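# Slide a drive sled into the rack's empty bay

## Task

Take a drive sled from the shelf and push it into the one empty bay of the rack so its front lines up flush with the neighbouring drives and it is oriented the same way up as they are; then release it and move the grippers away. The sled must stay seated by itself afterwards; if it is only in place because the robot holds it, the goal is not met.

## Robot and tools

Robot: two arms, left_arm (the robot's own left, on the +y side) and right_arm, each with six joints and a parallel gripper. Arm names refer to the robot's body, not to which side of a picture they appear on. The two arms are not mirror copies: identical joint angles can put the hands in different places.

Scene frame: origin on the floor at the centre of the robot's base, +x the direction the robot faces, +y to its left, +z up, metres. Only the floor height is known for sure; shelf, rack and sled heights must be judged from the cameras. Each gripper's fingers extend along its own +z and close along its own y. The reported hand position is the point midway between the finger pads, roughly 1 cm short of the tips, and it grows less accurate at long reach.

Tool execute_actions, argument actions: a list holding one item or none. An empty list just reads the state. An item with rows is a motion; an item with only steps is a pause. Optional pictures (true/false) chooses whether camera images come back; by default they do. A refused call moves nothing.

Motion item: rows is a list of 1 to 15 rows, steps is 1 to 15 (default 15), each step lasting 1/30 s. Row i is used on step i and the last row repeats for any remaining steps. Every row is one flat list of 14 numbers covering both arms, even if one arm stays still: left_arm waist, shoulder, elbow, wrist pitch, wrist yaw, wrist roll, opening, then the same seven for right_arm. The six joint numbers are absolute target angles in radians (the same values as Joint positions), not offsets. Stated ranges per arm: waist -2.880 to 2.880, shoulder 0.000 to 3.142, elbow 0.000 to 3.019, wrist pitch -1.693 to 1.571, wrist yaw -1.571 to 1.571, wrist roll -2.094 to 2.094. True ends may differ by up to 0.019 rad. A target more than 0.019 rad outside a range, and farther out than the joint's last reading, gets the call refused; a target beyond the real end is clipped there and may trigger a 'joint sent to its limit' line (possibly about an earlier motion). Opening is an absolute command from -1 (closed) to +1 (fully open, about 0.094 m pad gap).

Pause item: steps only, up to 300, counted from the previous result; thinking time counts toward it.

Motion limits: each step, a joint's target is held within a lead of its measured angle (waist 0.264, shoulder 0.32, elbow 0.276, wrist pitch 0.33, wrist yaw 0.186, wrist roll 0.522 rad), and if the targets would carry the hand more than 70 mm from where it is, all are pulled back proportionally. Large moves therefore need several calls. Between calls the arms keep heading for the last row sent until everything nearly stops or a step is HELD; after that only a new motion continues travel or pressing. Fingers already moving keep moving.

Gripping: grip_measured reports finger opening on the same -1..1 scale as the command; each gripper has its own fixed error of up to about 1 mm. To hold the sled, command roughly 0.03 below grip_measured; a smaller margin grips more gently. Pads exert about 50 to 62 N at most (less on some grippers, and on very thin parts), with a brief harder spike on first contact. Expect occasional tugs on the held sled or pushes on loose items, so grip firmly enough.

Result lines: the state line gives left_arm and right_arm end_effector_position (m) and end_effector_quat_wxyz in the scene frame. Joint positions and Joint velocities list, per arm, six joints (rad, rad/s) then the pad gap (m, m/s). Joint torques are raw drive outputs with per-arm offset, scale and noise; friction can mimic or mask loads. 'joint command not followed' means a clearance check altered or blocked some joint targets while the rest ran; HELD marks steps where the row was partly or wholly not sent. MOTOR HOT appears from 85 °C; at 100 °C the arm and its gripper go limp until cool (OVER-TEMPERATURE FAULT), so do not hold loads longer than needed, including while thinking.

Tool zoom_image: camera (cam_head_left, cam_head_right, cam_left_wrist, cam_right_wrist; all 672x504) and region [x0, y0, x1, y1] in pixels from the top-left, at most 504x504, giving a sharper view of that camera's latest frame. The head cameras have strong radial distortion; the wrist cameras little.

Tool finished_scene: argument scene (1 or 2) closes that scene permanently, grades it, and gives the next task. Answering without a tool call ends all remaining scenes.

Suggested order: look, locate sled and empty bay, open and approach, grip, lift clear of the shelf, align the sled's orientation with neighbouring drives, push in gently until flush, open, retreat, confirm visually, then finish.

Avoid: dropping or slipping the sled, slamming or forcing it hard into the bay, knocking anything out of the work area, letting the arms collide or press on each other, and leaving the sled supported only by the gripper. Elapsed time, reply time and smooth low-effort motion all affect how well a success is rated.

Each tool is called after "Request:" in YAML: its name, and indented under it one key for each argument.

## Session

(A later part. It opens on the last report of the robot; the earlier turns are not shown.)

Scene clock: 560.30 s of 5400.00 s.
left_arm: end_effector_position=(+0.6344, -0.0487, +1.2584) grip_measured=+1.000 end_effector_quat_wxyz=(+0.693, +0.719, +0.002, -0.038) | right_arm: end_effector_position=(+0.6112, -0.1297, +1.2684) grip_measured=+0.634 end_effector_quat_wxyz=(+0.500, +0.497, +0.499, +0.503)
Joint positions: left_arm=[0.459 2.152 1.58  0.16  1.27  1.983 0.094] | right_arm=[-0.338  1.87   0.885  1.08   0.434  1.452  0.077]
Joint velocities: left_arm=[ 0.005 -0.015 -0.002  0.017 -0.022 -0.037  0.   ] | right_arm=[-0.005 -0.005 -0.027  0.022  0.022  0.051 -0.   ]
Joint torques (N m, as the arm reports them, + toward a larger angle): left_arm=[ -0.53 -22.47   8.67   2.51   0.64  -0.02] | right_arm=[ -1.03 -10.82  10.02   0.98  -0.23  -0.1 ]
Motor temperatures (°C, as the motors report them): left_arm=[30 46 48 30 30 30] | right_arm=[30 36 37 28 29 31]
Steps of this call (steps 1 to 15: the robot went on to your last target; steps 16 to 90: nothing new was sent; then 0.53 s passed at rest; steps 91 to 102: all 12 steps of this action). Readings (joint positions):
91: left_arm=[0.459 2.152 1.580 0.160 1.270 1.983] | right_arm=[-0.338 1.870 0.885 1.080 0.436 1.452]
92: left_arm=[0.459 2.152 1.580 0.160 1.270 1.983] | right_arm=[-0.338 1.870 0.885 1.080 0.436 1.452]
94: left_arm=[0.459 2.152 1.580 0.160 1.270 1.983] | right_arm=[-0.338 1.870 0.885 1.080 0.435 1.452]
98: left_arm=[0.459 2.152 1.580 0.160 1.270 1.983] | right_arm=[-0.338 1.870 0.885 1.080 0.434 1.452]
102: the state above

Request:
execute_actions:
  actions:
    - {"rows": [[0.463,2.125,1.594,0.184,1.2745,1.998,1.0,-0.350,1.880,0.912,1.080,0.434,1.46,0.58]], "steps": 5}
  pictures: true

Request:
zoom_image:
  camera: "cam_left_wrist"
  region: [255, 270, 305, 310]

Request:
zoom_image:
  camera: "cam_right_wrist"
  region: [260, 155, 310, 195]

Request:
zoom_image:
  camera: "cam_right_wrist"
  region: [360, 155, 410, 195]

Scene clock: 561.97 s of 5400.00 s.
left_arm: end_effector_position=(+0.6344, -0.0487, +1.2584) grip_measured=+1.000 end_effector_quat_wxyz=(+0.693, +0.719, +0.002, -0.038) | right_arm: end_effector_position=(+0.6112, -0.1297, +1.2684) grip_measured=+0.634 end_effector_quat_wxyz=(+0.500, +0.497, +0.499, +0.503)
Joint positions: left_arm=[0.459 2.152 1.58  0.16  1.27  1.983 0.094] | right_arm=[-0.338  1.87   0.885  1.08   0.434  1.452  0.077]
Joint velocities: left_arm=[-0.015 -0.024 -0.007  0.002  0.051 -0.051  0.   ] | right_arm=[-0.005 -0.005  0.007 -0.012  0.022 -0.007  0.   ]
Joint torques (N m, as the arm reports them, + toward a larger angle): left_arm=[ -1.33 -22.68   8.57   2.42   0.65  -0.01] | right_arm=[  0.   -11.03   7.98   1.58  -0.08  -0.11]
Motor temperatures (°C, as the motors report them): left_arm=[30 46 48 30 30 30] | right_arm=[30 36 38 28 29 31]
Steps of this call (steps 1 to 15: the robot went on to your last target; steps 16 to 45: nothing new was sent; steps 46 to 50: all 5 steps of this action). Readings (joint positions):
46: left_arm=[0.459 2.152 1.580 0.160 1.270 1.983] | right_arm=[-0.338 1.870 0.885 1.080 0.434 1.452]
47: left_arm=[0.459 2.152 1.580 0.160 1.270 1.983] | right_arm=[-0.338 1.870 0.885 1.080 0.434 1.452]
49: left_arm=[0.459 2.152 1.580 0.160 1.270 1.983] | right_arm=[-0.338 1.870 0.885 1.080 0.434 1.452]
50: the state above

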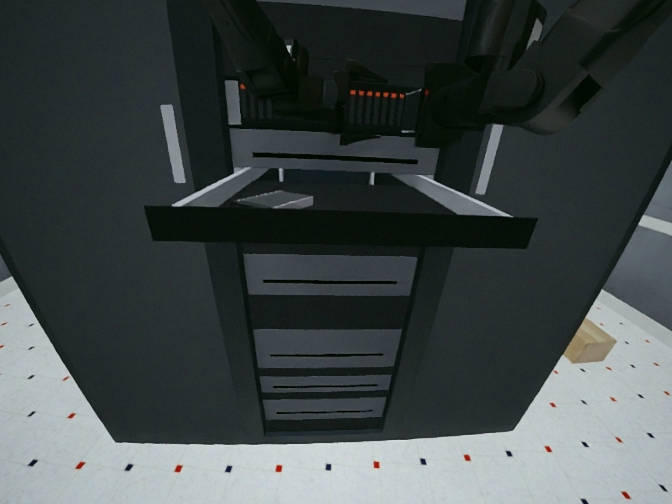

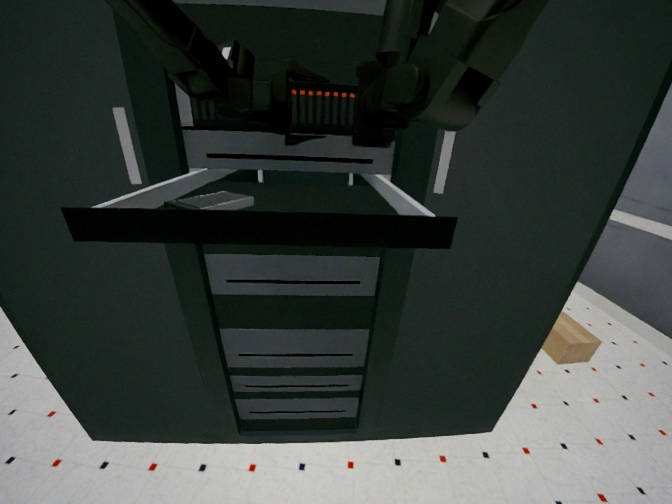

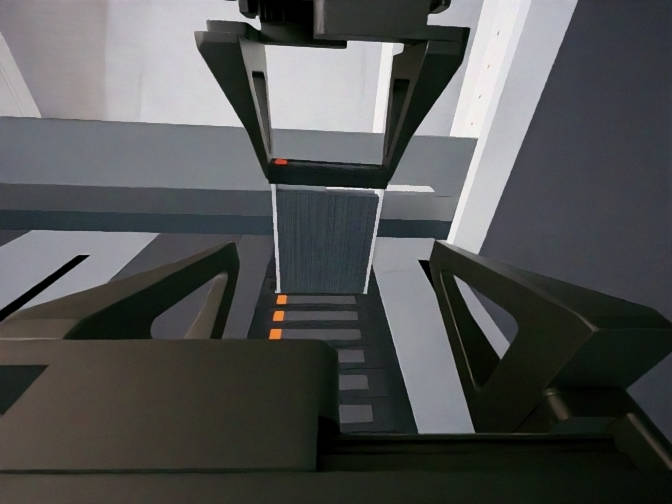

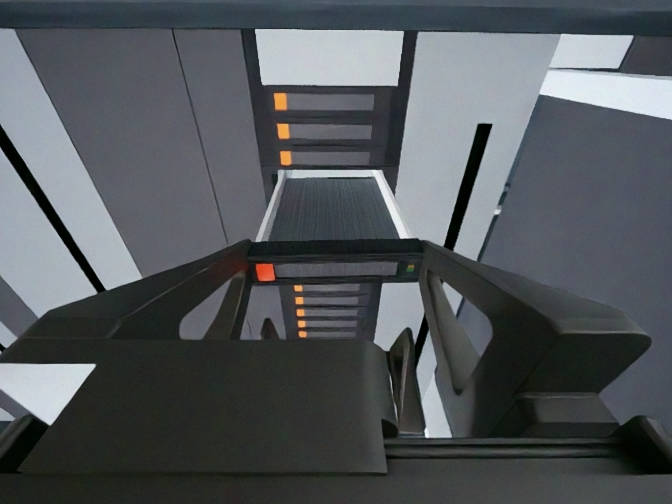

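Region (255, 270, 305, 310) of cam_left_wrist's 672x504 image, scaled by 10.080, with more detail than that image has; it fills the top 403 rows of this view, and the rest is white.

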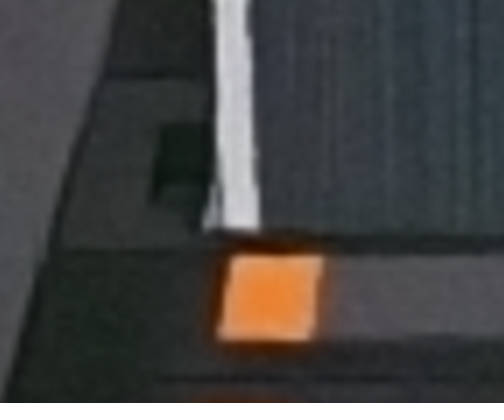

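Region (260, 155, 310, 195) of cam_right_wrist's 672x504 image, scaled by 10.080, with more detail than that image has; it fills the top 403 rows of this view, and the rest is white.

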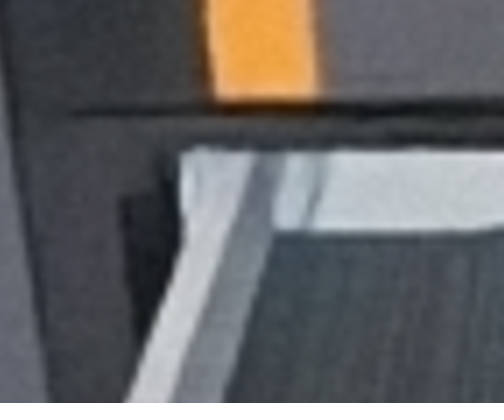

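Region (360, 155, 410, 195) of cam_right_wrist's 672x504 image, scaled by 10.080, with more detail than that image has; it fills the top 403 rows of this view, and the rest is white.

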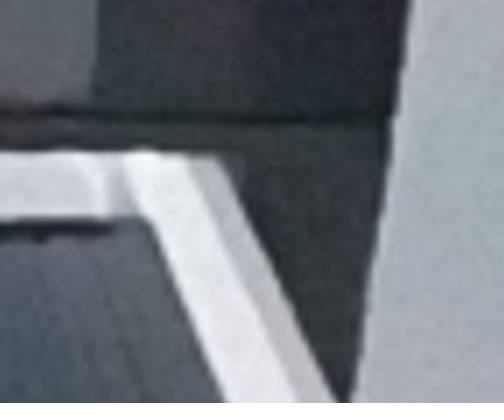

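Request:
execute_actions:
  actions:
    - {"rows": [[0.463,2.125,1.594,0.184,1.2745,1.998,1.0,-0.350,1.880,0.912,1.080,0.434,1.475,0.58]], "steps": 10}
  pictures: true

Request:
zoom_image:
  camera: "cam_right_wrist"
  region: [260, 140, 410, 200]

Request:
zoom_image:
  camera: "cam_left_wrist"
  region: [255, 250, 395, 330]

Scene clock: 565.93 s of 5400.00 s.
left_arm: end_effector_position=(+0.6344, -0.0487, +1.2584) grip_measured=+1.000 end_effector_quat_wxyz=(+0.693, +0.719, +0.002, -0.038) | right_arm: end_effector_position=(+0.6112, -0.1297, +1.2684) grip_measured=+0.634 end_effector_quat_wxyz=(+0.497, +0.500, +0.496, +0.506)
Joint positions: left_arm=[0.459 2.152 1.58  0.16  1.27  1.983 0.094] | right_arm=[-0.338  1.87   0.885  1.08   0.434  1.463  0.077]
Joint velocities: left_arm=[-0.005 -0.015 -0.002 -0.007 -0.037 -0.066  0.   ] | right_arm=[-0.005 -0.005  0.017 -0.002  0.066 -0.095  0.   ]
Joint torques (N m, as the arm reports them, + toward a larger angle): left_arm=[ -0.67 -22.62   8.61   2.37   0.65  -0.06] | right_arm=[  0.16 -10.99   7.99   1.58  -0.07  -0.11]
Motor temperatures (°C, as the motors report them): left_arm=[30 46 48 30 30 30] | right_arm=[30 36 37 28 29 31]
Steps of this call (steps 1 to 15: the robot went on to your last target; steps 16 to 90: nothing new was sent; then 0.63 s passed at rest; steps 91 to 100: all 10 steps of this action). Readings (joint positions):
91: left_arm=[0.459 2.152 1.580 0.160 1.270 1.983] | right_arm=[-0.338 1.870 0.885 1.080 0.434 1.454]
92: left_arm=[0.459 2.152 1.580 0.160 1.270 1.983] | right_arm=[-0.338 1.870 0.885 1.080 0.434 1.456]
94: left_arm=[0.459 2.152 1.580 0.160 1.270 1.983] | right_arm=[-0.338 1.870 0.885 1.080 0.434 1.459]
98: left_arm=[0.459 2.152 1.580 0.160 1.270 1.983] | right_arm=[-0.338 1.870 0.885 1.080 0.434 1.463]
100: the state above

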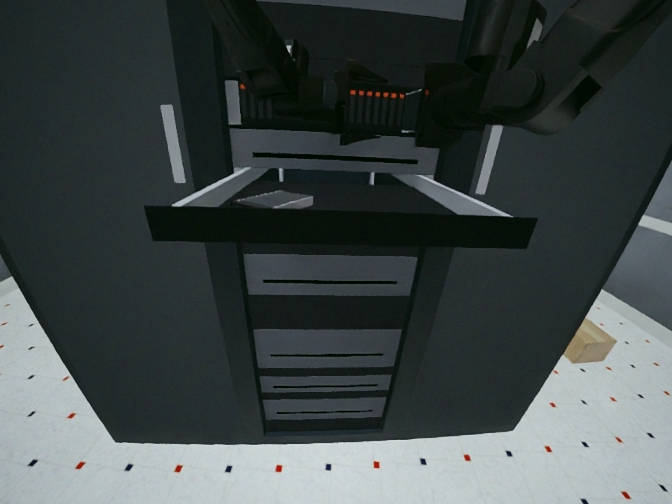

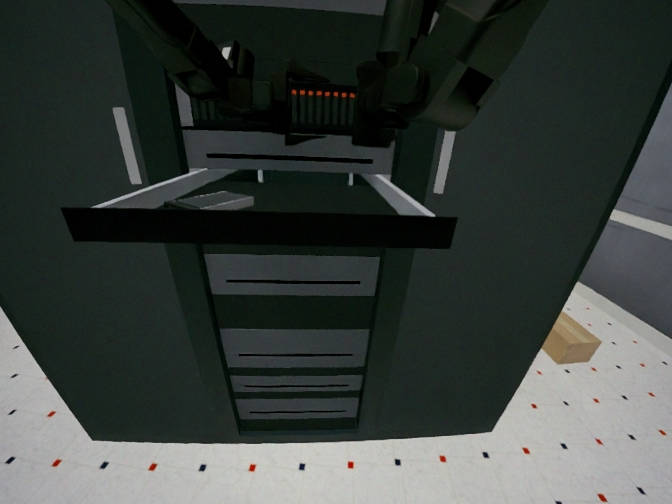

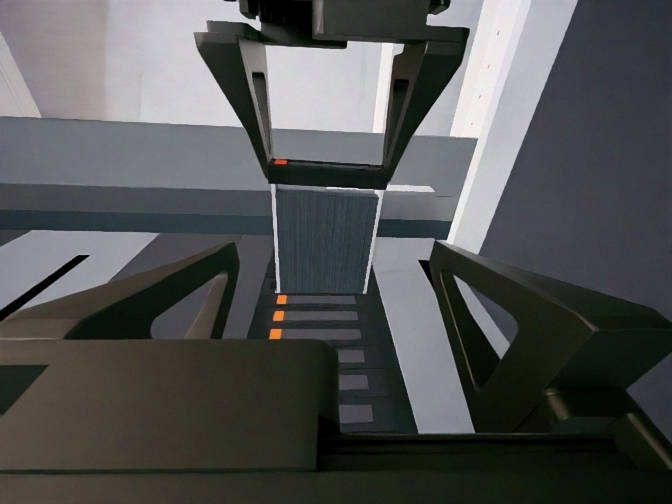

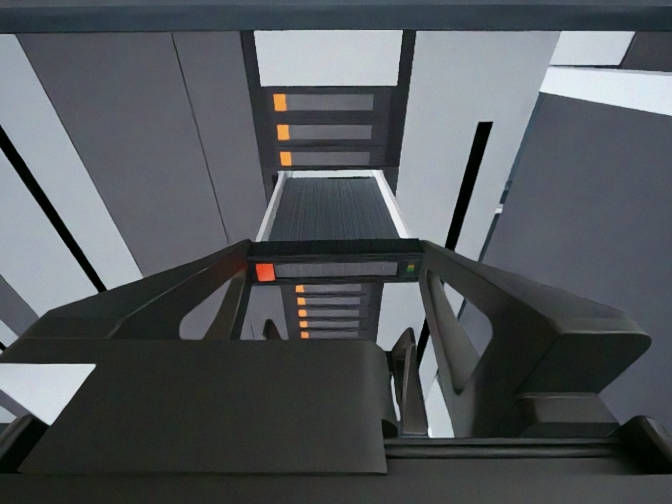

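Region (260, 140, 410, 200) of cam_right_wrist's 672x504 image, scaled by 3.360, with more detail than that image has; it fills the top 202 rows of this view, and the rest is white.

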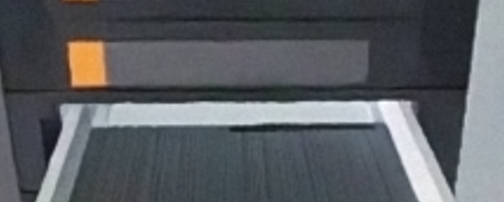

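Region (255, 250, 395, 330) of cam_left_wrist's 672x504 image, scaled by 3.600, with more detail than that image has; it fills the top 288 rows of this view, and the rest is white.

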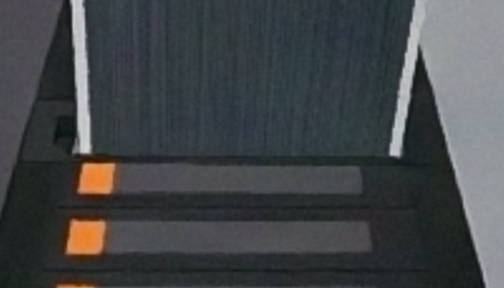

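Request:
execute_actions:
  actions:
    - {"rows": [[0.463,2.125,1.594,0.184,1.2745,1.998,1.0,-0.356,1.882,0.925,1.072,0.432,1.475,0.58],[0.463,2.125,1.594,0.184,1.2745,1.998,1.0,-0.358,1.883,0.930,1.069,0.432,1.475,0.58],[0.463,2.125,1.594,0.184,1.2745,1.998,1.0,-0.359,1.8835,0.933,1.068,0.432,1.475,0.58],[0.463,2.125,1.594,0.184,1.2745,1.998,1.0,-0.360,1.884,0.935,1.067,0.431,1.475,0.58],[0.463,2.125,1.594,0.184,1.2745,1.998,1.0,-0.3605,1.8845,0.937,1.0665,0.4305,1.475,0.58],[0.463,2.125,1.594,0.184,1.2745,1.998,1.0,-0.361,1.885,0.939,1.066,0.430,1.475,0.58],[0.463,2.125,1.594,0.184,1.2745,1.998,1.0,-0.3615,1.8855,0.940,1.0655,0.430,1.475,0.58]], "steps": 13}
  pictures: false

Scene clock: 567.30 s of 5400.00 s.
left_arm: end_effector_position=(+0.6344, -0.0487, +1.2584) grip_measured=+1.000 end_effector_quat_wxyz=(+0.693, +0.719, +0.002, -0.038) | right_arm: end_effector_position=(+0.6137, -0.1313, +1.2689) grip_measured=+0.634 end_effector_quat_wxyz=(+0.498, +0.501, +0.495, +0.506)
Joint positions: left_arm=[0.459 2.152 1.58  0.16  1.27  1.983 0.094] | right_arm=[-0.342  1.872  0.89   1.076  0.432  1.465  0.077]
Joint velocities: left_arm=[ 0.005  0.015 -0.002  0.002  0.022  0.066  0.   ] | right_arm=[-0.005 -0.015 -0.012  0.007  0.037  0.066 -0.001]
Joint torques (N m, as the arm reports them, + toward a larger angle): left_arm=[ -0.55 -23.12   8.68   2.41   0.64   0.01] | right_arm=[ -0.81 -10.9    9.68   1.13  -0.17  -0.1 ]
Motor temperatures (°C, as the motors report them): left_arm=[30 46 48 30 30 30] | right_arm=[30 36 37 28 29 31]
Steps of this call (steps 1 to 15: the robot went on to your last target; steps 16 to 28: nothing new was sent; steps 29 to 41: all 13 steps of this action). Readings (joint positions):
29: left_arm=[0.459 2.152 1.580 0.160 1.270 1.983] | right_arm=[-0.338 1.870 0.885 1.080 0.434 1.465]
30: left_arm=[0.459 2.152 1.580 0.160 1.270 1.983] | right_arm=[-0.338 1.870 0.885 1.080 0.434 1.465]
32: left_arm=[0.459 2.152 1.580 0.160 1.270 1.983] | right_arm=[-0.339 1.870 0.885 1.080 0.434 1.465]
36: left_arm=[0.459 2.152 1.580 0.160 1.270 1.983] | right_arm=[-0.341 1.871 0.888 1.077 0.433 1.465]
41: the state above

Request:
execute_actions:
  actions:
    - {"rows": [[0.463,2.125,1.594,0.184,1.2745,1.998,1.0,-0.3615,1.8865,0.942,1.0645,0.430,1.475,0.58],[0.463,2.125,1.594,0.184,1.2745,1.998,1.0,-0.3615,1.8875,0.944,1.0635,0.430,1.475,0.58],[0.463,2.125,1.594,0.184,1.2745,1.998,1.0,-0.3615,1.8885,0.946,1.0625,0.430,1.475,0.58],[0.463,2.125,1.594,0.184,1.2745,1.998,1.0,-0.3615,1.8895,0.948,1.0615,0.430,1.475,0.58],[0.463,2.125,1.594,0.184,1.2745,1.998,1.0,-0.3615,1.8905,0.950,1.0605,0.430,1.475,0.58],[0.463,2.125,1.594,0.184,1.2745,1.998,1.0,-0.362,1.8915,0.952,1.0595,0.4295,1.475,0.58],[0.463,2.125,1.594,0.184,1.2745,1.998,1.0,-0.3625,1.8925,0.954,1.0585,0.429,1.475,0.58],[0.463,2.125,1.594,0.184,1.2745,1.998,1.0,-0.363,1.8935,0.956,1.0575,0.4285,1.475,0.58],[0.463,2.125,1.594,0.184,1.2745,1.998,1.0,-0.3636,1.8945,0.958,1.0565,0.428,1.475,0.58],[0.463,2.125,1.594,0.184,1.2745,1.998,1.0,-0.3643,1.8955,0.960,1.0555,0.4275,1.475,0.58],[0.463,2.125,1.594,0.184,1.2745,1.998,1.0,-0.365,1.8965,0.962,1.0545,0.427,1.475,0.58],[0.463,2.125,1.594,0.184,1.2745,1.998,1.0,-0.3657,1.8975,0.964,1.0535,0.4265,1.475,0.58],[0.463,2.125,1.594,0.184,1.2745,1.998,1.0,-0.3664,1.8985,0.966,1.0525,0.426,1.475,0.58],[0.463,2.125,1.594,0.184,1.2745,1.998,1.0,-0.367,1.8995,0.968,1.0515,0.4255,1.475,0.58]], "steps": 15}
  pictures: false

Scene clock: 570.10 s of 5400.00 s.
left_arm: end_effector_position=(+0.6344, -0.0487, +1.2584) grip_measured=+1.000 end_effector_quat_wxyz=(+0.693, +0.719, +0.002, -0.038) | right_arm: end_effector_position=(+0.6223, -0.1303, +1.2691) grip_measured=+0.634 end_effector_quat_wxyz=(+0.498, +0.502, +0.495, +0.506)
Joint positions: left_arm=[0.459 2.152 1.58  0.16  1.27  1.983 0.094] | right_arm=[-0.347  1.884  0.915  1.064  0.429  1.466  0.077]
Joint velocities: left_arm=[-0.005 -0.024 -0.012 -0.022 -0.051 -0.066  0.   ] | right_arm=[-0.015  0.005  0.037 -0.027 -0.081 -0.037  0.001]
Joint torques (N m, as the arm reports them, + toward a larger angle): left_arm=[ -0.91 -22.31   8.59   2.34   0.65  -0.04] | right_arm=[ -0.51 -11.16   9.68   1.23  -0.23  -0.09]
Motor temperatures (°C, as the motors report them): left_arm=[30 46 48 30 30 30] | right_arm=[30 36 38 28 29 31]
Steps of this call (steps 1 to 15: the robot went on to your last target; steps 16 to 69: nothing new was sent; steps 70 to 84: all 15 steps of this action). Readings (joint positions):
70: left_arm=[0.459 2.152 1.580 0.160 1.270 1.983] | right_arm=[-0.342 1.872 0.890 1.076 0.432 1.465]
71: left_arm=[0.459 2.152 1.580 0.160 1.270 1.983] | right_arm=[-0.342 1.872 0.890 1.076 0.432 1.466]
73: left_arm=[0.459 2.152 1.580 0.160 1.270 1.983] | right_arm=[-0.342 1.872 0.892 1.075 0.432 1.466]
77: left_arm=[0.459 2.152 1.580 0.160 1.270 1.983] | right_arm=[-0.343 1.877 0.901 1.070 0.432 1.466]
84: the state above

Request:
execute_actions:
  actions:
    - {"rows": [[0.463,2.125,1.594,0.184,1.2745,1.998,1.0,-0.3681,1.9013,0.9717,1.0496,0.4244,1.475,0.58],[0.463,2.125,1.594,0.184,1.2745,1.998,1.0,-0.3692,1.9030,0.9754,1.0476,0.4233,1.475,0.58],[0.463,2.125,1.594,0.184,1.2745,1.998,1.0,-0.3703,1.9048,0.9791,1.0457,0.4222,1.475,0.58],[0.463,2.125,1.594,0.184,1.2745,1.998,1.0,-0.3714,1.9065,0.9828,1.0437,0.4211,1.475,0.58],[0.463,2.125,1.594,0.184,1.2745,1.998,1.0,-0.3725,1.9083,0.9865,1.0418,0.4200,1.475,0.58],[0.463,2.125,1.594,0.184,1.2745,1.998,1.0,-0.3736,1.9100,0.9902,1.0398,0.4189,1.475,0.58],[0.463,2.125,1.594,0.184,1.2745,1.998,1.0,-0.3747,1.9118,0.9939,1.0379,0.4178,1.475,0.58],[0.463,2.125,1.594,0.184,1.2745,1.998,1.0,-0.3758,1.9135,0.9976,1.0359,0.4167,1.475,0.58],[0.463,2.125,1.594,0.184,1.2745,1.998,1.0,-0.3769,1.9153,1.0013,1.0340,0.4156,1.475,0.58],[0.463,2.125,1.594,0.184,1.2745,1.998,1.0,-0.3780,1.9170,1.0050,1.0320,0.4145,1.475,0.58],[0.463,2.125,1.594,0.184,1.2745,1.998,1.0,-0.3791,1.9188,1.0087,1.0301,0.4134,1.475,0.58],[0.463,2.125,1.594,0.184,1.2745,1.998,1.0,-0.3802,1.9205,1.0124,1.0281,0.4123,1.475,0.58],[0.463,2.125,1.594,0.184,1.2745,1.998,1.0,-0.3813,1.9223,1.0161,1.0262,0.4112,1.475,0.58],[0.463,2.125,1.594,0.184,1.2745,1.998,1.0,-0.3824,1.9240,1.0198,1.0242,0.4101,1.475,0.58],[0.463,2.125,1.594,0.184,1.2745,1.998,1.0,-0.3835,1.9258,1.0235,1.0223,0.4090,1.475,0.58]], "steps": 15}
  pictures: false

Scene clock: 572.50 s of 5400.00 s.
left_arm: end_effector_position=(+0.6344, -0.0487, +1.2584) grip_measured=+1.000 end_effector_quat_wxyz=(+0.693, +0.719, +0.002, -0.038) | right_arm: end_effector_position=(+0.6404, -0.1305, +1.2697) grip_measured=+0.634 end_effector_quat_wxyz=(+0.499, +0.501, +0.494, +0.506)
Joint positions: left_arm=[0.459 2.152 1.58  0.16  1.27  1.983 0.094] | right_arm=[-0.363  1.907  0.966  1.038  0.413  1.466  0.077]
Joint velocities: left_arm=[-0.015 -0.015  0.012 -0.017  0.066 -0.037  0.   ] | right_arm=[-0.034  0.034  0.095 -0.071 -0.007 -0.081  0.001]
Joint torques (N m, as the arm reports them, + toward a larger angle): left_arm=[ -0.98 -22.05   8.67   2.43   0.65  -0.04] | right_arm=[ -0.85 -11.33  10.     1.14  -0.2   -0.1 ]
Motor temperatures (°C, as the motors report them): left_arm=[30 46 48 30 30 30] | right_arm=[30 36 38 28 29 31]
Steps of this call (steps 1 to 15: the robot went on to your last target; steps 16 to 57: nothing new was sent; steps 58 to 72: all 15 steps of this action). Readings (joint positions):
58: left_arm=[0.459 2.152 1.580 0.160 1.270 1.983] | right_arm=[-0.348 1.885 0.918 1.062 0.428 1.466]
59: left_arm=[0.459 2.152 1.580 0.160 1.270 1.983] | right_arm=[-0.349 1.885 0.919 1.062 0.428 1.466]
61: left_arm=[0.459 2.152 1.580 0.160 1.270 1.983] | right_arm=[-0.349 1.887 0.923 1.059 0.426 1.466]
65: left_arm=[0.459 2.152 1.580 0.160 1.270 1.983] | right_arm=[-0.354 1.895 0.940 1.051 0.422 1.466]
72: the state above

Request:
execute_actions:
  actions:
    - {"rows": [[0.463,2.125,1.594,0.184,1.2745,1.998,1.0,-0.3845,1.9277,1.0273,1.0202,0.4080,1.475,0.58],[0.463,2.125,1.594,0.184,1.2745,1.998,1.0,-0.3855,1.9295,1.0311,1.0181,0.4070,1.475,0.58],[0.463,2.125,1.594,0.184,1.2745,1.998,1.0,-0.3866,1.9314,1.0349,1.0160,0.4059,1.475,0.58],[0.463,2.125,1.594,0.184,1.2745,1.998,1.0,-0.3876,1.9332,1.0387,1.0139,0.4049,1.475,0.58],[0.463,2.125,1.594,0.184,1.2745,1.998,1.0,-0.3886,1.9351,1.0425,1.0118,0.4039,1.475,0.58],[0.463,2.125,1.594,0.184,1.2745,1.998,1.0,-0.3896,1.9369,1.0463,1.0097,0.4029,1.475,0.58],[0.463,2.125,1.594,0.184,1.2745,1.998,1.0,-0.3906,1.9388,1.0501,1.0076,0.4019,1.475,0.58],[0.463,2.125,1.594,0.184,1.2745,1.998,1.0,-0.3917,1.9406,1.0539,1.0055,0.4008,1.475,0.58],[0.463,2.125,1.594,0.184,1.2745,1.998,1.0,-0.3927,1.9425,1.0577,1.0034,0.3998,1.475,0.58],[0.463,2.125,1.594,0.184,1.2745,1.998,1.0,-0.3937,1.9443,1.0615,1.0013,0.3988,1.475,0.58],[0.463,2.125,1.594,0.184,1.2745,1.998,1.0,-0.3947,1.9462,1.0653,0.9992,0.3978,1.475,0.58],[0.463,2.125,1.594,0.184,1.2745,1.998,1.0,-0.3957,1.9480,1.0691,0.9971,0.3968,1.475,0.58],[0.463,2.125,1.594,0.184,1.2745,1.998,1.0,-0.3968,1.9499,1.0729,0.9950,0.3957,1.475,0.58],[0.463,2.125,1.594,0.184,1.2745,1.998,1.0,-0.3978,1.9517,1.0767,0.9929,0.3947,1.475,0.58],[0.463,2.125,1.594,0.184,1.2745,1.998,1.0,-0.3988,1.9536,1.0805,0.9908,0.3937,1.475,0.58]], "steps": 15}
  pictures: true

Scene clock: 574.73 s of 5400.00 s.
left_arm: end_effector_position=(+0.6344, -0.0487, +1.2584) grip_measured=+1.000 end_effector_quat_wxyz=(+0.693, +0.719, +0.002, -0.038) | right_arm: end_effector_position=(+0.6554, -0.1289, +1.2702) grip_measured=+0.634 end_effector_quat_wxyz=(+0.498, +0.500, +0.496, +0.506)
Joint positions: left_arm=[0.459 2.152 1.58  0.16  1.27  1.983 0.094] | right_arm=[-0.372  1.927  1.01   1.011  0.401  1.466  0.077]
Joint velocities: left_arm=[ 0.005  0.005  0.002 -0.007 -0.051 -0.007  0.   ] | right_arm=[-0.024  0.044  0.09  -0.042 -0.037  0.022  0.   ]
Joint torques (N m, as the arm reports them, + toward a larger angle): left_arm=[ -1.52 -22.29   8.59   2.42   0.67  -0.05] | right_arm=[ -1.14 -11.18  11.21   0.94  -0.33  -0.11]
Motor temperatures (°C, as the motors report them): left_arm=[30 47 48 31 30 30] | right_arm=[30 36 38 28 29 31]
Steps of this call (steps 1 to 15: the robot went on to your last target; steps 16 to 52: nothing new was sent; steps 53 to 67: all 15 steps of this action). Readings (joint positions):
53: left_arm=[0.459 2.152 1.580 0.160 1.270 1.983] | right_arm=[-0.365 1.911 0.974 1.034 0.412 1.466]
54: left_arm=[0.459 2.152 1.580 0.160 1.270 1.983] | right_arm=[-0.365 1.911 0.974 1.033 0.411 1.466]
56: left_arm=[0.459 2.152 1.580 0.160 1.270 1.983] | right_arm=[-0.365 1.913 0.978 1.030 0.410 1.466]
60: left_arm=[0.459 2.152 1.580 0.160 1.270 1.983] | right_arm=[-0.369 1.920 0.993 1.022 0.406 1.466]
67: the state above

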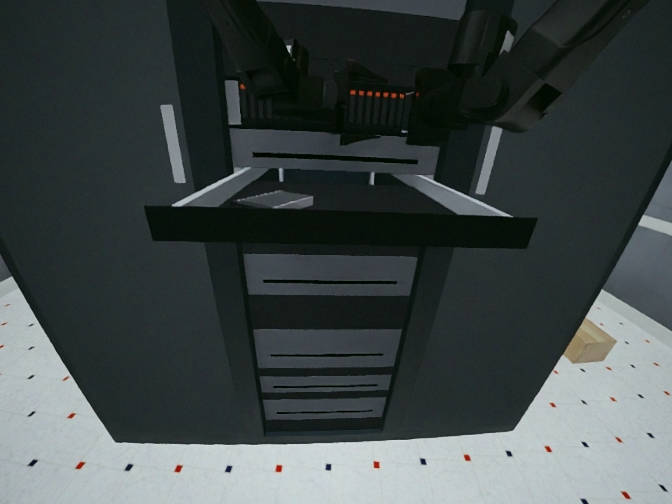

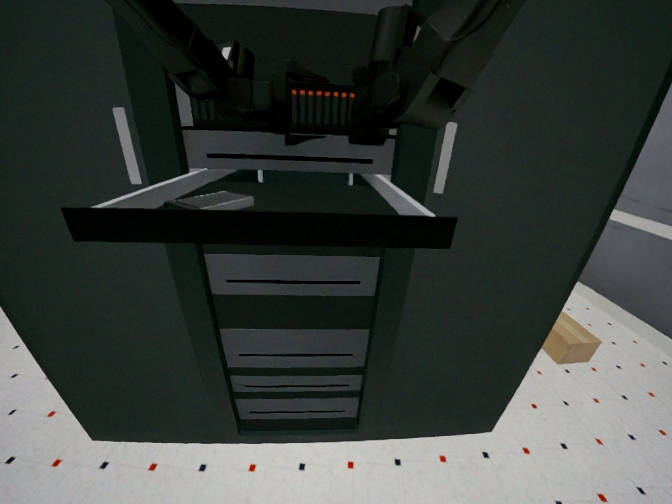

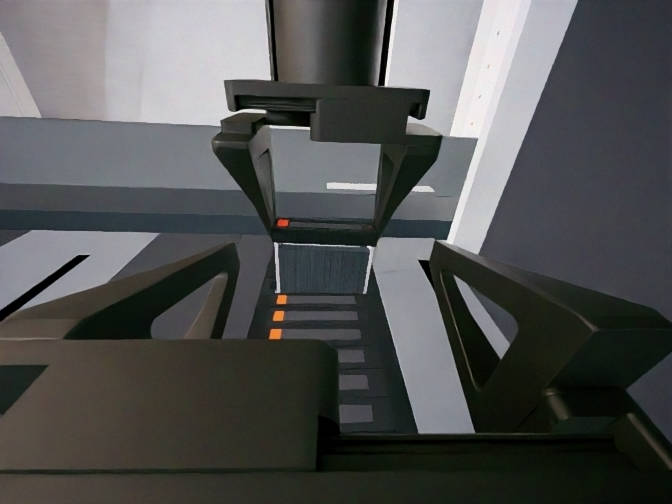

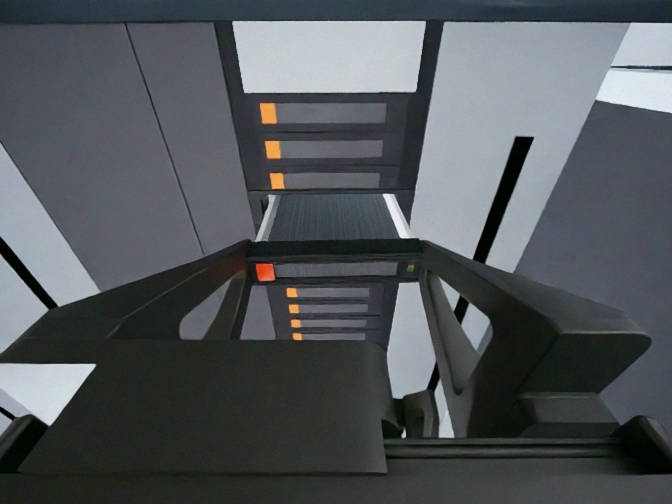

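Request:
execute_actions:
  actions: []
  pictures: false

Scene clock: 576.03 s of 5400.00 s.
left_arm: end_effector_position=(+0.6344, -0.0487, +1.2584) grip_measured=+1.000 end_effector_quat_wxyz=(+0.693, +0.719, +0.002, -0.038) | right_arm: end_effector_position=(+0.6570, -0.1292, +1.2702) grip_measured=+0.634 end_effector_quat_wxyz=(+0.498, +0.501, +0.495, +0.506)
Joint positions: left_arm=[0.459 2.152 1.58  0.16  1.27  1.983 0.094] | right_arm=[-0.374  1.928  1.015  1.008  0.4    1.467  0.077]
Joint velocities: left_arm=[-0.005  0.015 -0.007  0.002  0.037  0.022  0.   ] | right_arm=[-0.015 -0.005  0.017 -0.012 -0.007 -0.007  0.   ]
Joint torques (N m, as the arm reports them, + toward a larger angle): left_arm=[ -1.02 -22.9    8.6    2.38   0.65  -0.04] | right_arm=[ -1.01 -11.4   11.23   0.87  -0.33  -0.11]
Motor temperatures (°C, as the motors report them): left_arm=[30 47 48 31 30 30] | right_arm=[30 36 38 28 29 31]
Steps of this call (steps 1 to 15: the robot went on to your last target; steps 16 to 39: nothing new was sent). Readings (joint positions):
1: left_arm=[0.459 2.152 1.580 0.160 1.270 1.983] | right_arm=[-0.373 1.928 1.013 1.009 0.401 1.467]
2: left_arm=[0.459 2.152 1.580 0.160 1.270 1.983] | right_arm=[-0.373 1.928 1.014 1.009 0.400 1.467]
4: left_arm=[0.459 2.152 1.580 0.160 1.270 1.983] | right_arm=[-0.374 1.928 1.015 1.008 0.400 1.467]
8: left_arm=[0.459 2.152 1.580 0.160 1.270 1.983] | right_arm=[-0.374 1.928 1.015 1.008 0.400 1.467]
39: the state above
All arms were judged still, so your last target was given up. Only a new action makes them travel on or press farther. Fingers that are still opening or closing keep moving.

Request:
execute_actions:
  actions:
    - {"rows": [[0.463,2.125,1.594,0.184,1.2745,1.998,1.0,-0.380,1.935,1.045,1.012,0.400,1.475,0.58],[0.463,2.125,1.594,0.184,1.2745,1.998,1.0,-0.380,1.935,1.045,1.012,0.400,1.475,0.58],[0.463,2.125,1.594,0.184,1.2745,1.998,1.0,-0.380,1.935,1.045,1.012,0.400,1.475,0.85]], "steps": 15}
  pictures: true

Scene clock: 577.43 s of 5400.00 s.
left_arm: end_effector_position=(+0.6344, -0.0487, +1.2584) grip_measured=+1.000 end_effector_quat_wxyz=(+0.693, +0.719, +0.002, -0.038) | right_arm: end_effector_position=(+0.6570, -0.1292, +1.2702) grip_measured=+0.847 end_effector_quat_wxyz=(+0.498, +0.501, +0.495, +0.506)
Joint positions: left_arm=[0.459 2.152 1.58  0.16  1.27  1.983 0.094] | right_arm=[-0.374  1.928  1.015  1.008  0.4    1.467  0.087]
Joint velocities: left_arm=[-0.005 -0.024 -0.007  0.012 -0.022  0.022  0.   ] | right_arm=[ 0.005 -0.005 -0.017 -0.022  0.007  0.037 -0.   ]
Joint torques (N m, as the arm reports them, + toward a larger angle): left_arm=[ -0.49 -22.7    8.58   2.35   0.63   0.01] | right_arm=[  0.61 -12.54   8.68   1.78  -0.07  -0.1 ]
Motor temperatures (°C, as the motors report them): left_arm=[30 47 48 31 30 30] | right_arm=[30 36 38 28 29 31]
Steps of this call (steps 1 to 27: nothing new was sent; steps 28 to 42: all 15 steps of this action). Readings (joint positions):
28: left_arm=[0.459 2.152 1.580 0.160 1.270 1.983] | right_arm=[-0.374 1.928 1.015 1.008 0.400 1.467]
29: left_arm=[0.459 2.152 1.580 0.160 1.270 1.983] | right_arm=[-0.374 1.928 1.015 1.008 0.400 1.467]
31: left_arm=[0.459 2.152 1.580 0.160 1.270 1.983] | right_arm=[-0.374 1.928 1.015 1.008 0.400 1.467]
35: left_arm=[0.459 2.152 1.580 0.160 1.270 1.983] | right_arm=[-0.374 1.928 1.015 1.008 0.400 1.467]
42: the state above

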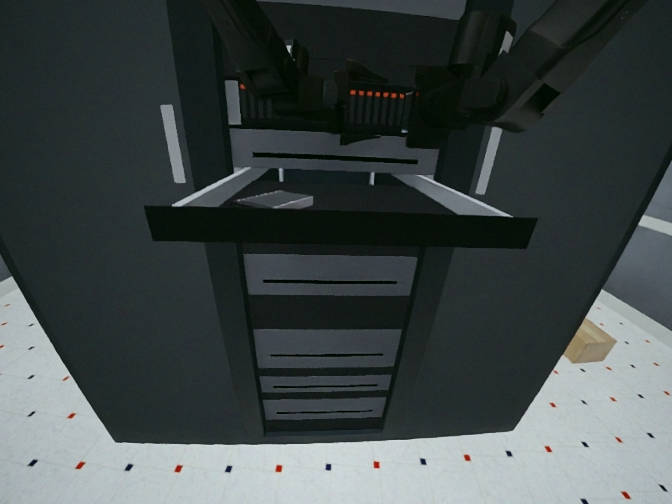

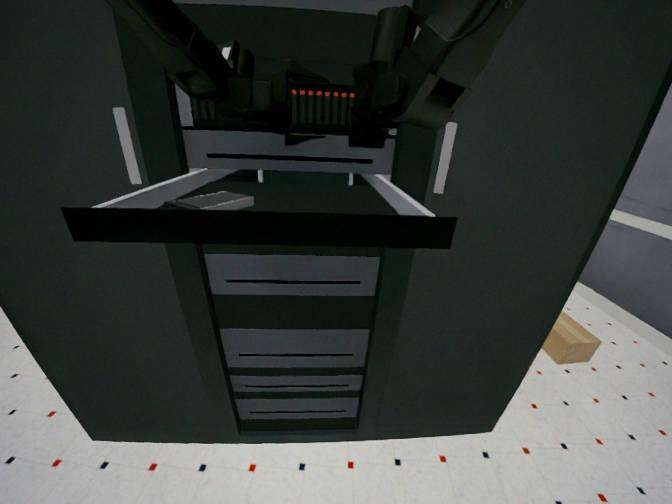

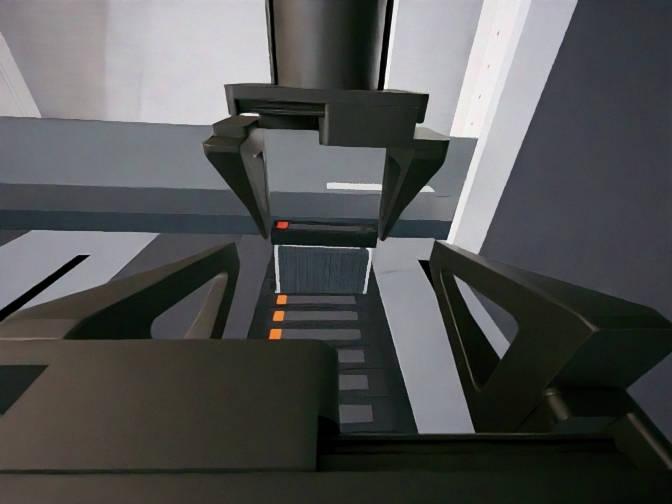

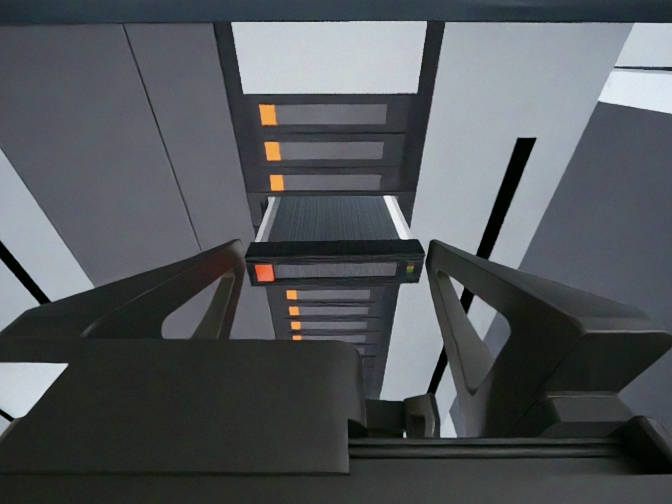

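Request:
execute_actions:
  actions:
    - {"rows": [[0.463,2.125,1.594,0.184,1.2745,1.998,1.0,-0.379,1.912,1.032,1.030,0.403,1.475,1.0],[0.463,2.125,1.594,0.184,1.2745,1.998,1.0,-0.3773,1.9052,1.0236,1.0368,0.4057,1.475,1.0],[0.463,2.125,1.594,0.184,1.2745,1.998,1.0,-0.3756,1.9024,1.0172,1.0406,0.4074,1.475,1.0],[0.463,2.125,1.594,0.184,1.2745,1.998,1.0,-0.3739,1.8996,1.0108,1.0444,0.4091,1.475,1.0],[0.463,2.125,1.594,0.184,1.2745,1.998,1.0,-0.3722,1.8968,1.0044,1.0482,0.4108,1.475,1.0],[0.463,2.125,1.594,0.184,1.2745,1.998,1.0,-0.3705,1.8940,0.9980,1.0520,0.4125,1.475,1.0],[0.463,2.125,1.594,0.184,1.2745,1.998,1.0,-0.3688,1.8912,0.9916,1.0558,0.4142,1.475,1.0],[0.463,2.125,1.594,0.184,1.2745,1.998,1.0,-0.3671,1.8884,0.9852,1.0596,0.4159,1.475,1.0],[0.463,2.125,1.594,0.184,1.2745,1.998,1.0,-0.3654,1.8856,0.9788,1.0634,0.4176,1.475,1.0],[0.463,2.125,1.594,0.184,1.2745,1.998,1.0,-0.3637,1.8828,0.9724,1.0672,0.4193,1.475,1.0],[0.463,2.125,1.594,0.184,1.2745,1.998,1.0,-0.362,1.880,0.966,1.071,0.421,1.475,1.0]], "steps": 15}
  pictures: false

Scene clock: 580.20 s of 5400.00 s.
left_arm: end_effector_position=(+0.6344, -0.0487, +1.2584) grip_measured=+1.000 end_effector_quat_wxyz=(+0.693, +0.719, +0.002, -0.038) | right_arm: end_effector_position=(+0.6452, -0.1384, +1.2807) grip_measured=+1.000 end_effector_quat_wxyz=(+0.506, +0.502, +0.482, +0.510)
Joint positions: left_arm=[0.459 2.152 1.58  0.16  1.27  1.983 0.094] | right_arm=[-0.374  1.897  0.975  1.044  0.417  1.467  0.094]
Joint velocities: left_arm=[-0.005 -0.024  0.007 -0.007 -0.022  0.037  0.   ] | right_arm=[-0.005 -0.024 -0.007 -0.002 -0.051 -0.022  0.   ]
Joint torques (N m, as the arm reports them, + toward a larger angle): left_arm=[ -0.6  -22.36   8.56   2.38   0.67  -0.01] | right_arm=[  2.29 -13.65   5.9    2.73   0.09  -0.11]
Motor temperatures (°C, as the motors report them): left_arm=[30 47 48 31 30 30] | right_arm=[30 36 38 28 29 31]
Steps of this call (steps 1 to 15: the robot went on to your last target; steps 16 to 68: nothing new was sent; steps 69 to 83: all 15 steps of this action). Readings (joint positions):
69: left_arm=[0.459 2.152 1.580 0.160 1.270 1.983] | right_arm=[-0.374 1.928 1.015 1.008 0.400 1.467]
70: left_arm=[0.459 2.152 1.580 0.160 1.270 1.983] | right_arm=[-0.374 1.928 1.015 1.009 0.401 1.467]
72: left_arm=[0.459 2.152 1.580 0.160 1.270 1.983] | right_arm=[-0.374 1.927 1.015 1.012 0.404 1.467]
76: left_arm=[0.459 2.152 1.580 0.160 1.270 1.983] | right_arm=[-0.374 1.917 1.007 1.027 0.410 1.467]
83: the state above

Request:
execute_actions:
  actions:
    - {"rows": [[0.463,2.125,1.594,0.184,1.2745,1.998,1.0,-0.350,1.885,0.955,1.071,0.421,1.475,1.0],[0.463,2.125,1.594,0.184,1.2745,1.998,1.0,-0.345,1.885,0.948,1.071,0.421,1.475,1.0],[0.463,2.125,1.594,0.184,1.2745,1.998,1.0,-0.341,1.885,0.940,1.071,0.421,1.475,1.0]], "steps": 12}
  pictures: true

Scene clock: 581.53 s of 5400.00 s.
left_arm: end_effector_position=(+0.6344, -0.0487, +1.2584) grip_measured=+1.000 end_effector_quat_wxyz=(+0.693, +0.719, +0.002, -0.038) | right_arm: end_effector_position=(+0.6326, -0.1292, +1.2694) grip_measured=+1.000 end_effector_quat_wxyz=(+0.497, +0.501, +0.495, +0.507)
Joint positions: left_arm=[0.459 2.152 1.58  0.16  1.27  1.983 0.094] | right_arm=[-0.355  1.897  0.945  1.047  0.418  1.467  0.094]
Joint velocities: left_arm=[ 0.005 -0.005  0.007 -0.022  0.007 -0.022  0.   ] | right_arm=[-0.015  0.005 -0.012  0.022  0.007  0.007  0.   ]
Joint torques (N m, as the arm reports them, + toward a larger angle): left_arm=[ -1.31 -22.5    8.5    2.5    0.67   0.  ] | right_arm=[  2.29 -13.03   5.95   2.57   0.06  -0.11]
Motor temperatures (°C, as the motors report them): left_arm=[30 47 48 31 30 30] | right_arm=[30 36 38 28 29 31]
Steps of this call (steps 1 to 15: the robot went on to your last target; steps 16 to 28: nothing new was sent; steps 29 to 40: all 12 steps of this action). Readings (joint positions):
29: left_arm=[0.459 2.152 1.580 0.160 1.270 1.983] | right_arm=[-0.373 1.897 0.973 1.044 0.417 1.467]
30: left_arm=[0.459 2.152 1.580 0.160 1.270 1.983] | right_arm=[-0.372 1.897 0.970 1.045 0.417 1.467]
32: left_arm=[0.459 2.152 1.580 0.160 1.270 1.983] | right_arm=[-0.369 1.897 0.960 1.047 0.418 1.467]
36: left_arm=[0.459 2.152 1.580 0.160 1.270 1.983] | right_arm=[-0.359 1.897 0.945 1.047 0.418 1.467]
40: the state above

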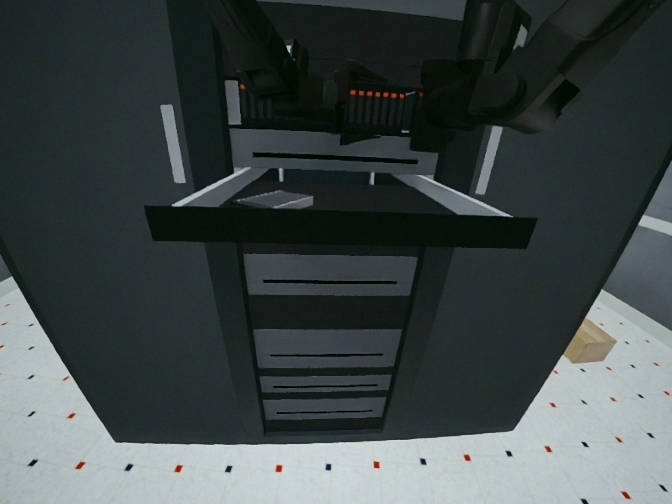

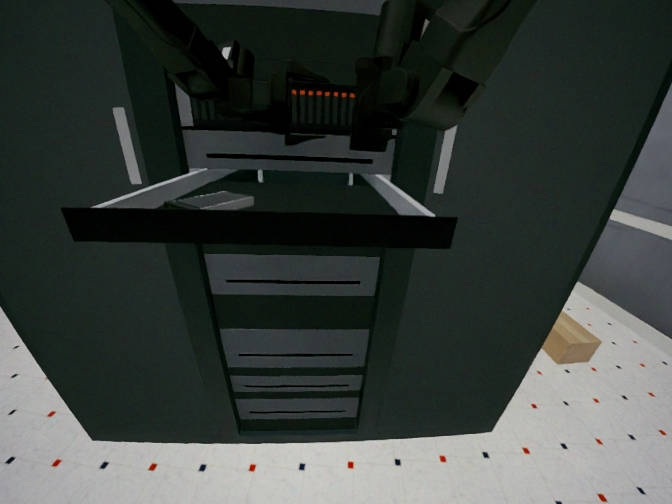

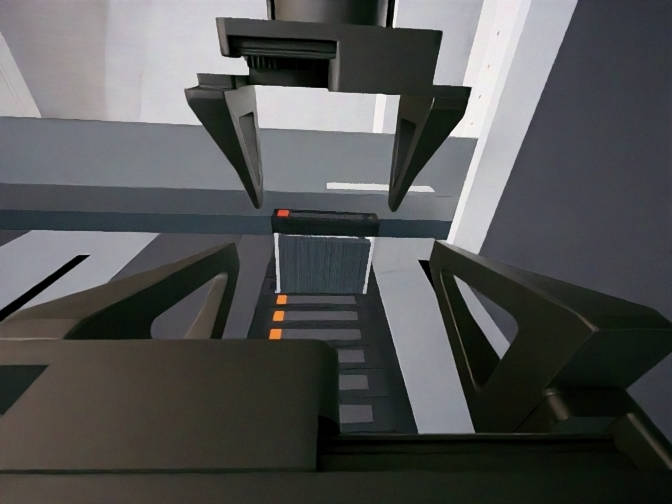

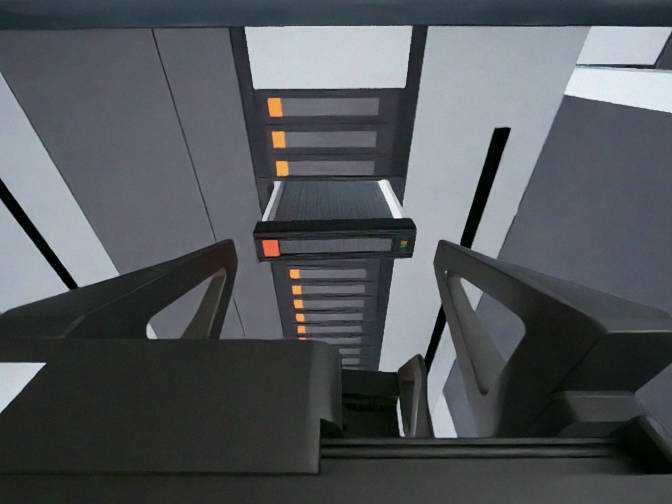

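Request:
execute_actions:
  actions:
    - {"rows": [[0.463,2.125,1.594,0.184,1.2745,1.998,1.0,-0.339,1.878,0.934,1.075,0.423,1.475,1.0],[0.463,2.125,1.594,0.184,1.2745,1.998,1.0,-0.3375,1.875,0.928,1.078,0.425,1.475,1.0],[0.463,2.125,1.594,0.184,1.2745,1.998,1.0,-0.336,1.872,0.922,1.081,0.4265,1.475,1.0],[0.463,2.125,1.594,0.184,1.2745,1.998,1.0,-0.334,1.869,0.915,1.0845,0.428,1.475,1.0],[0.463,2.125,1.594,0.184,1.2745,1.998,1.0,-0.334,1.869,0.915,1.0845,0.428,1.475,1.0],[0.463,2.125,1.594,0.184,1.2745,1.998,1.0,-0.334,1.869,0.915,1.0845,0.428,1.475,1.0],[0.463,2.125,1.594,0.184,1.2745,1.998,1.0,-0.334,1.869,0.915,1.0845,0.428,1.475,1.0],[0.463,2.125,1.594,0.184,1.2745,1.998,1.0,-0.334,1.869,0.915,1.0845,0.428,1.475,1.0],[0.463,2.125,1.594,0.184,1.2745,1.998,1.0,-0.334,1.869,0.915,1.0845,0.428,1.475,-0.2]], "steps": 15}
  pictures: false

Scene clock: 583.37 s of 5400.00 s.
left_arm: end_effector_position=(+0.6344, -0.0487, +1.2584) grip_measured=+1.000 end_effector_quat_wxyz=(+0.693, +0.719, +0.002, -0.038) | right_arm: end_effector_position=(+0.6254, -0.1317, +1.2693) grip_measured=-0.195 end_effector_quat_wxyz=(+0.498, +0.502, +0.494, +0.506)
Joint positions: left_arm=[0.459 2.152 1.58  0.16  1.27  1.983 0.094] | right_arm=[-0.352  1.886  0.922  1.06   0.425  1.467  0.038]
Joint velocities: left_arm=[-0.005 -0.005  0.007 -0.007  0.007 -0.11   0.   ] | right_arm=[-0.005 -0.005  0.007 -0.017 -0.007 -0.007 -0.005]
Joint torques (N m, as the arm reports them, + toward a larger angle): left_arm=[ -0.58 -22.34   8.55   2.3    0.65  -0.01] | right_arm=[  2.8  -13.04   5.64   2.61   0.06  -0.11]
Motor temperatures (°C, as the motors report them): left_arm=[30 47 48 31 30 30] | right_arm=[30 37 38 28 29 31]
Steps of this call (steps 1 to 15: the robot went on to your last target; steps 16 to 40: nothing new was sent; steps 41 to 55: all 15 steps of this action). Readings (joint positions):
41: left_arm=[0.459 2.152 1.580 0.160 1.270 1.983] | right_arm=[-0.355 1.897 0.945 1.048 0.419 1.467]
42: left_arm=[0.459 2.152 1.580 0.160 1.270 1.983] | right_arm=[-0.355 1.897 0.944 1.049 0.420 1.467]
44: left_arm=[0.459 2.152 1.580 0.160 1.270 1.983] | right_arm=[-0.355 1.894 0.937 1.054 0.423 1.467]
48: left_arm=[0.459 2.152 1.580 0.160 1.270 1.983] | right_arm=[-0.354 1.887 0.923 1.059 0.425 1.467]
55: the state above


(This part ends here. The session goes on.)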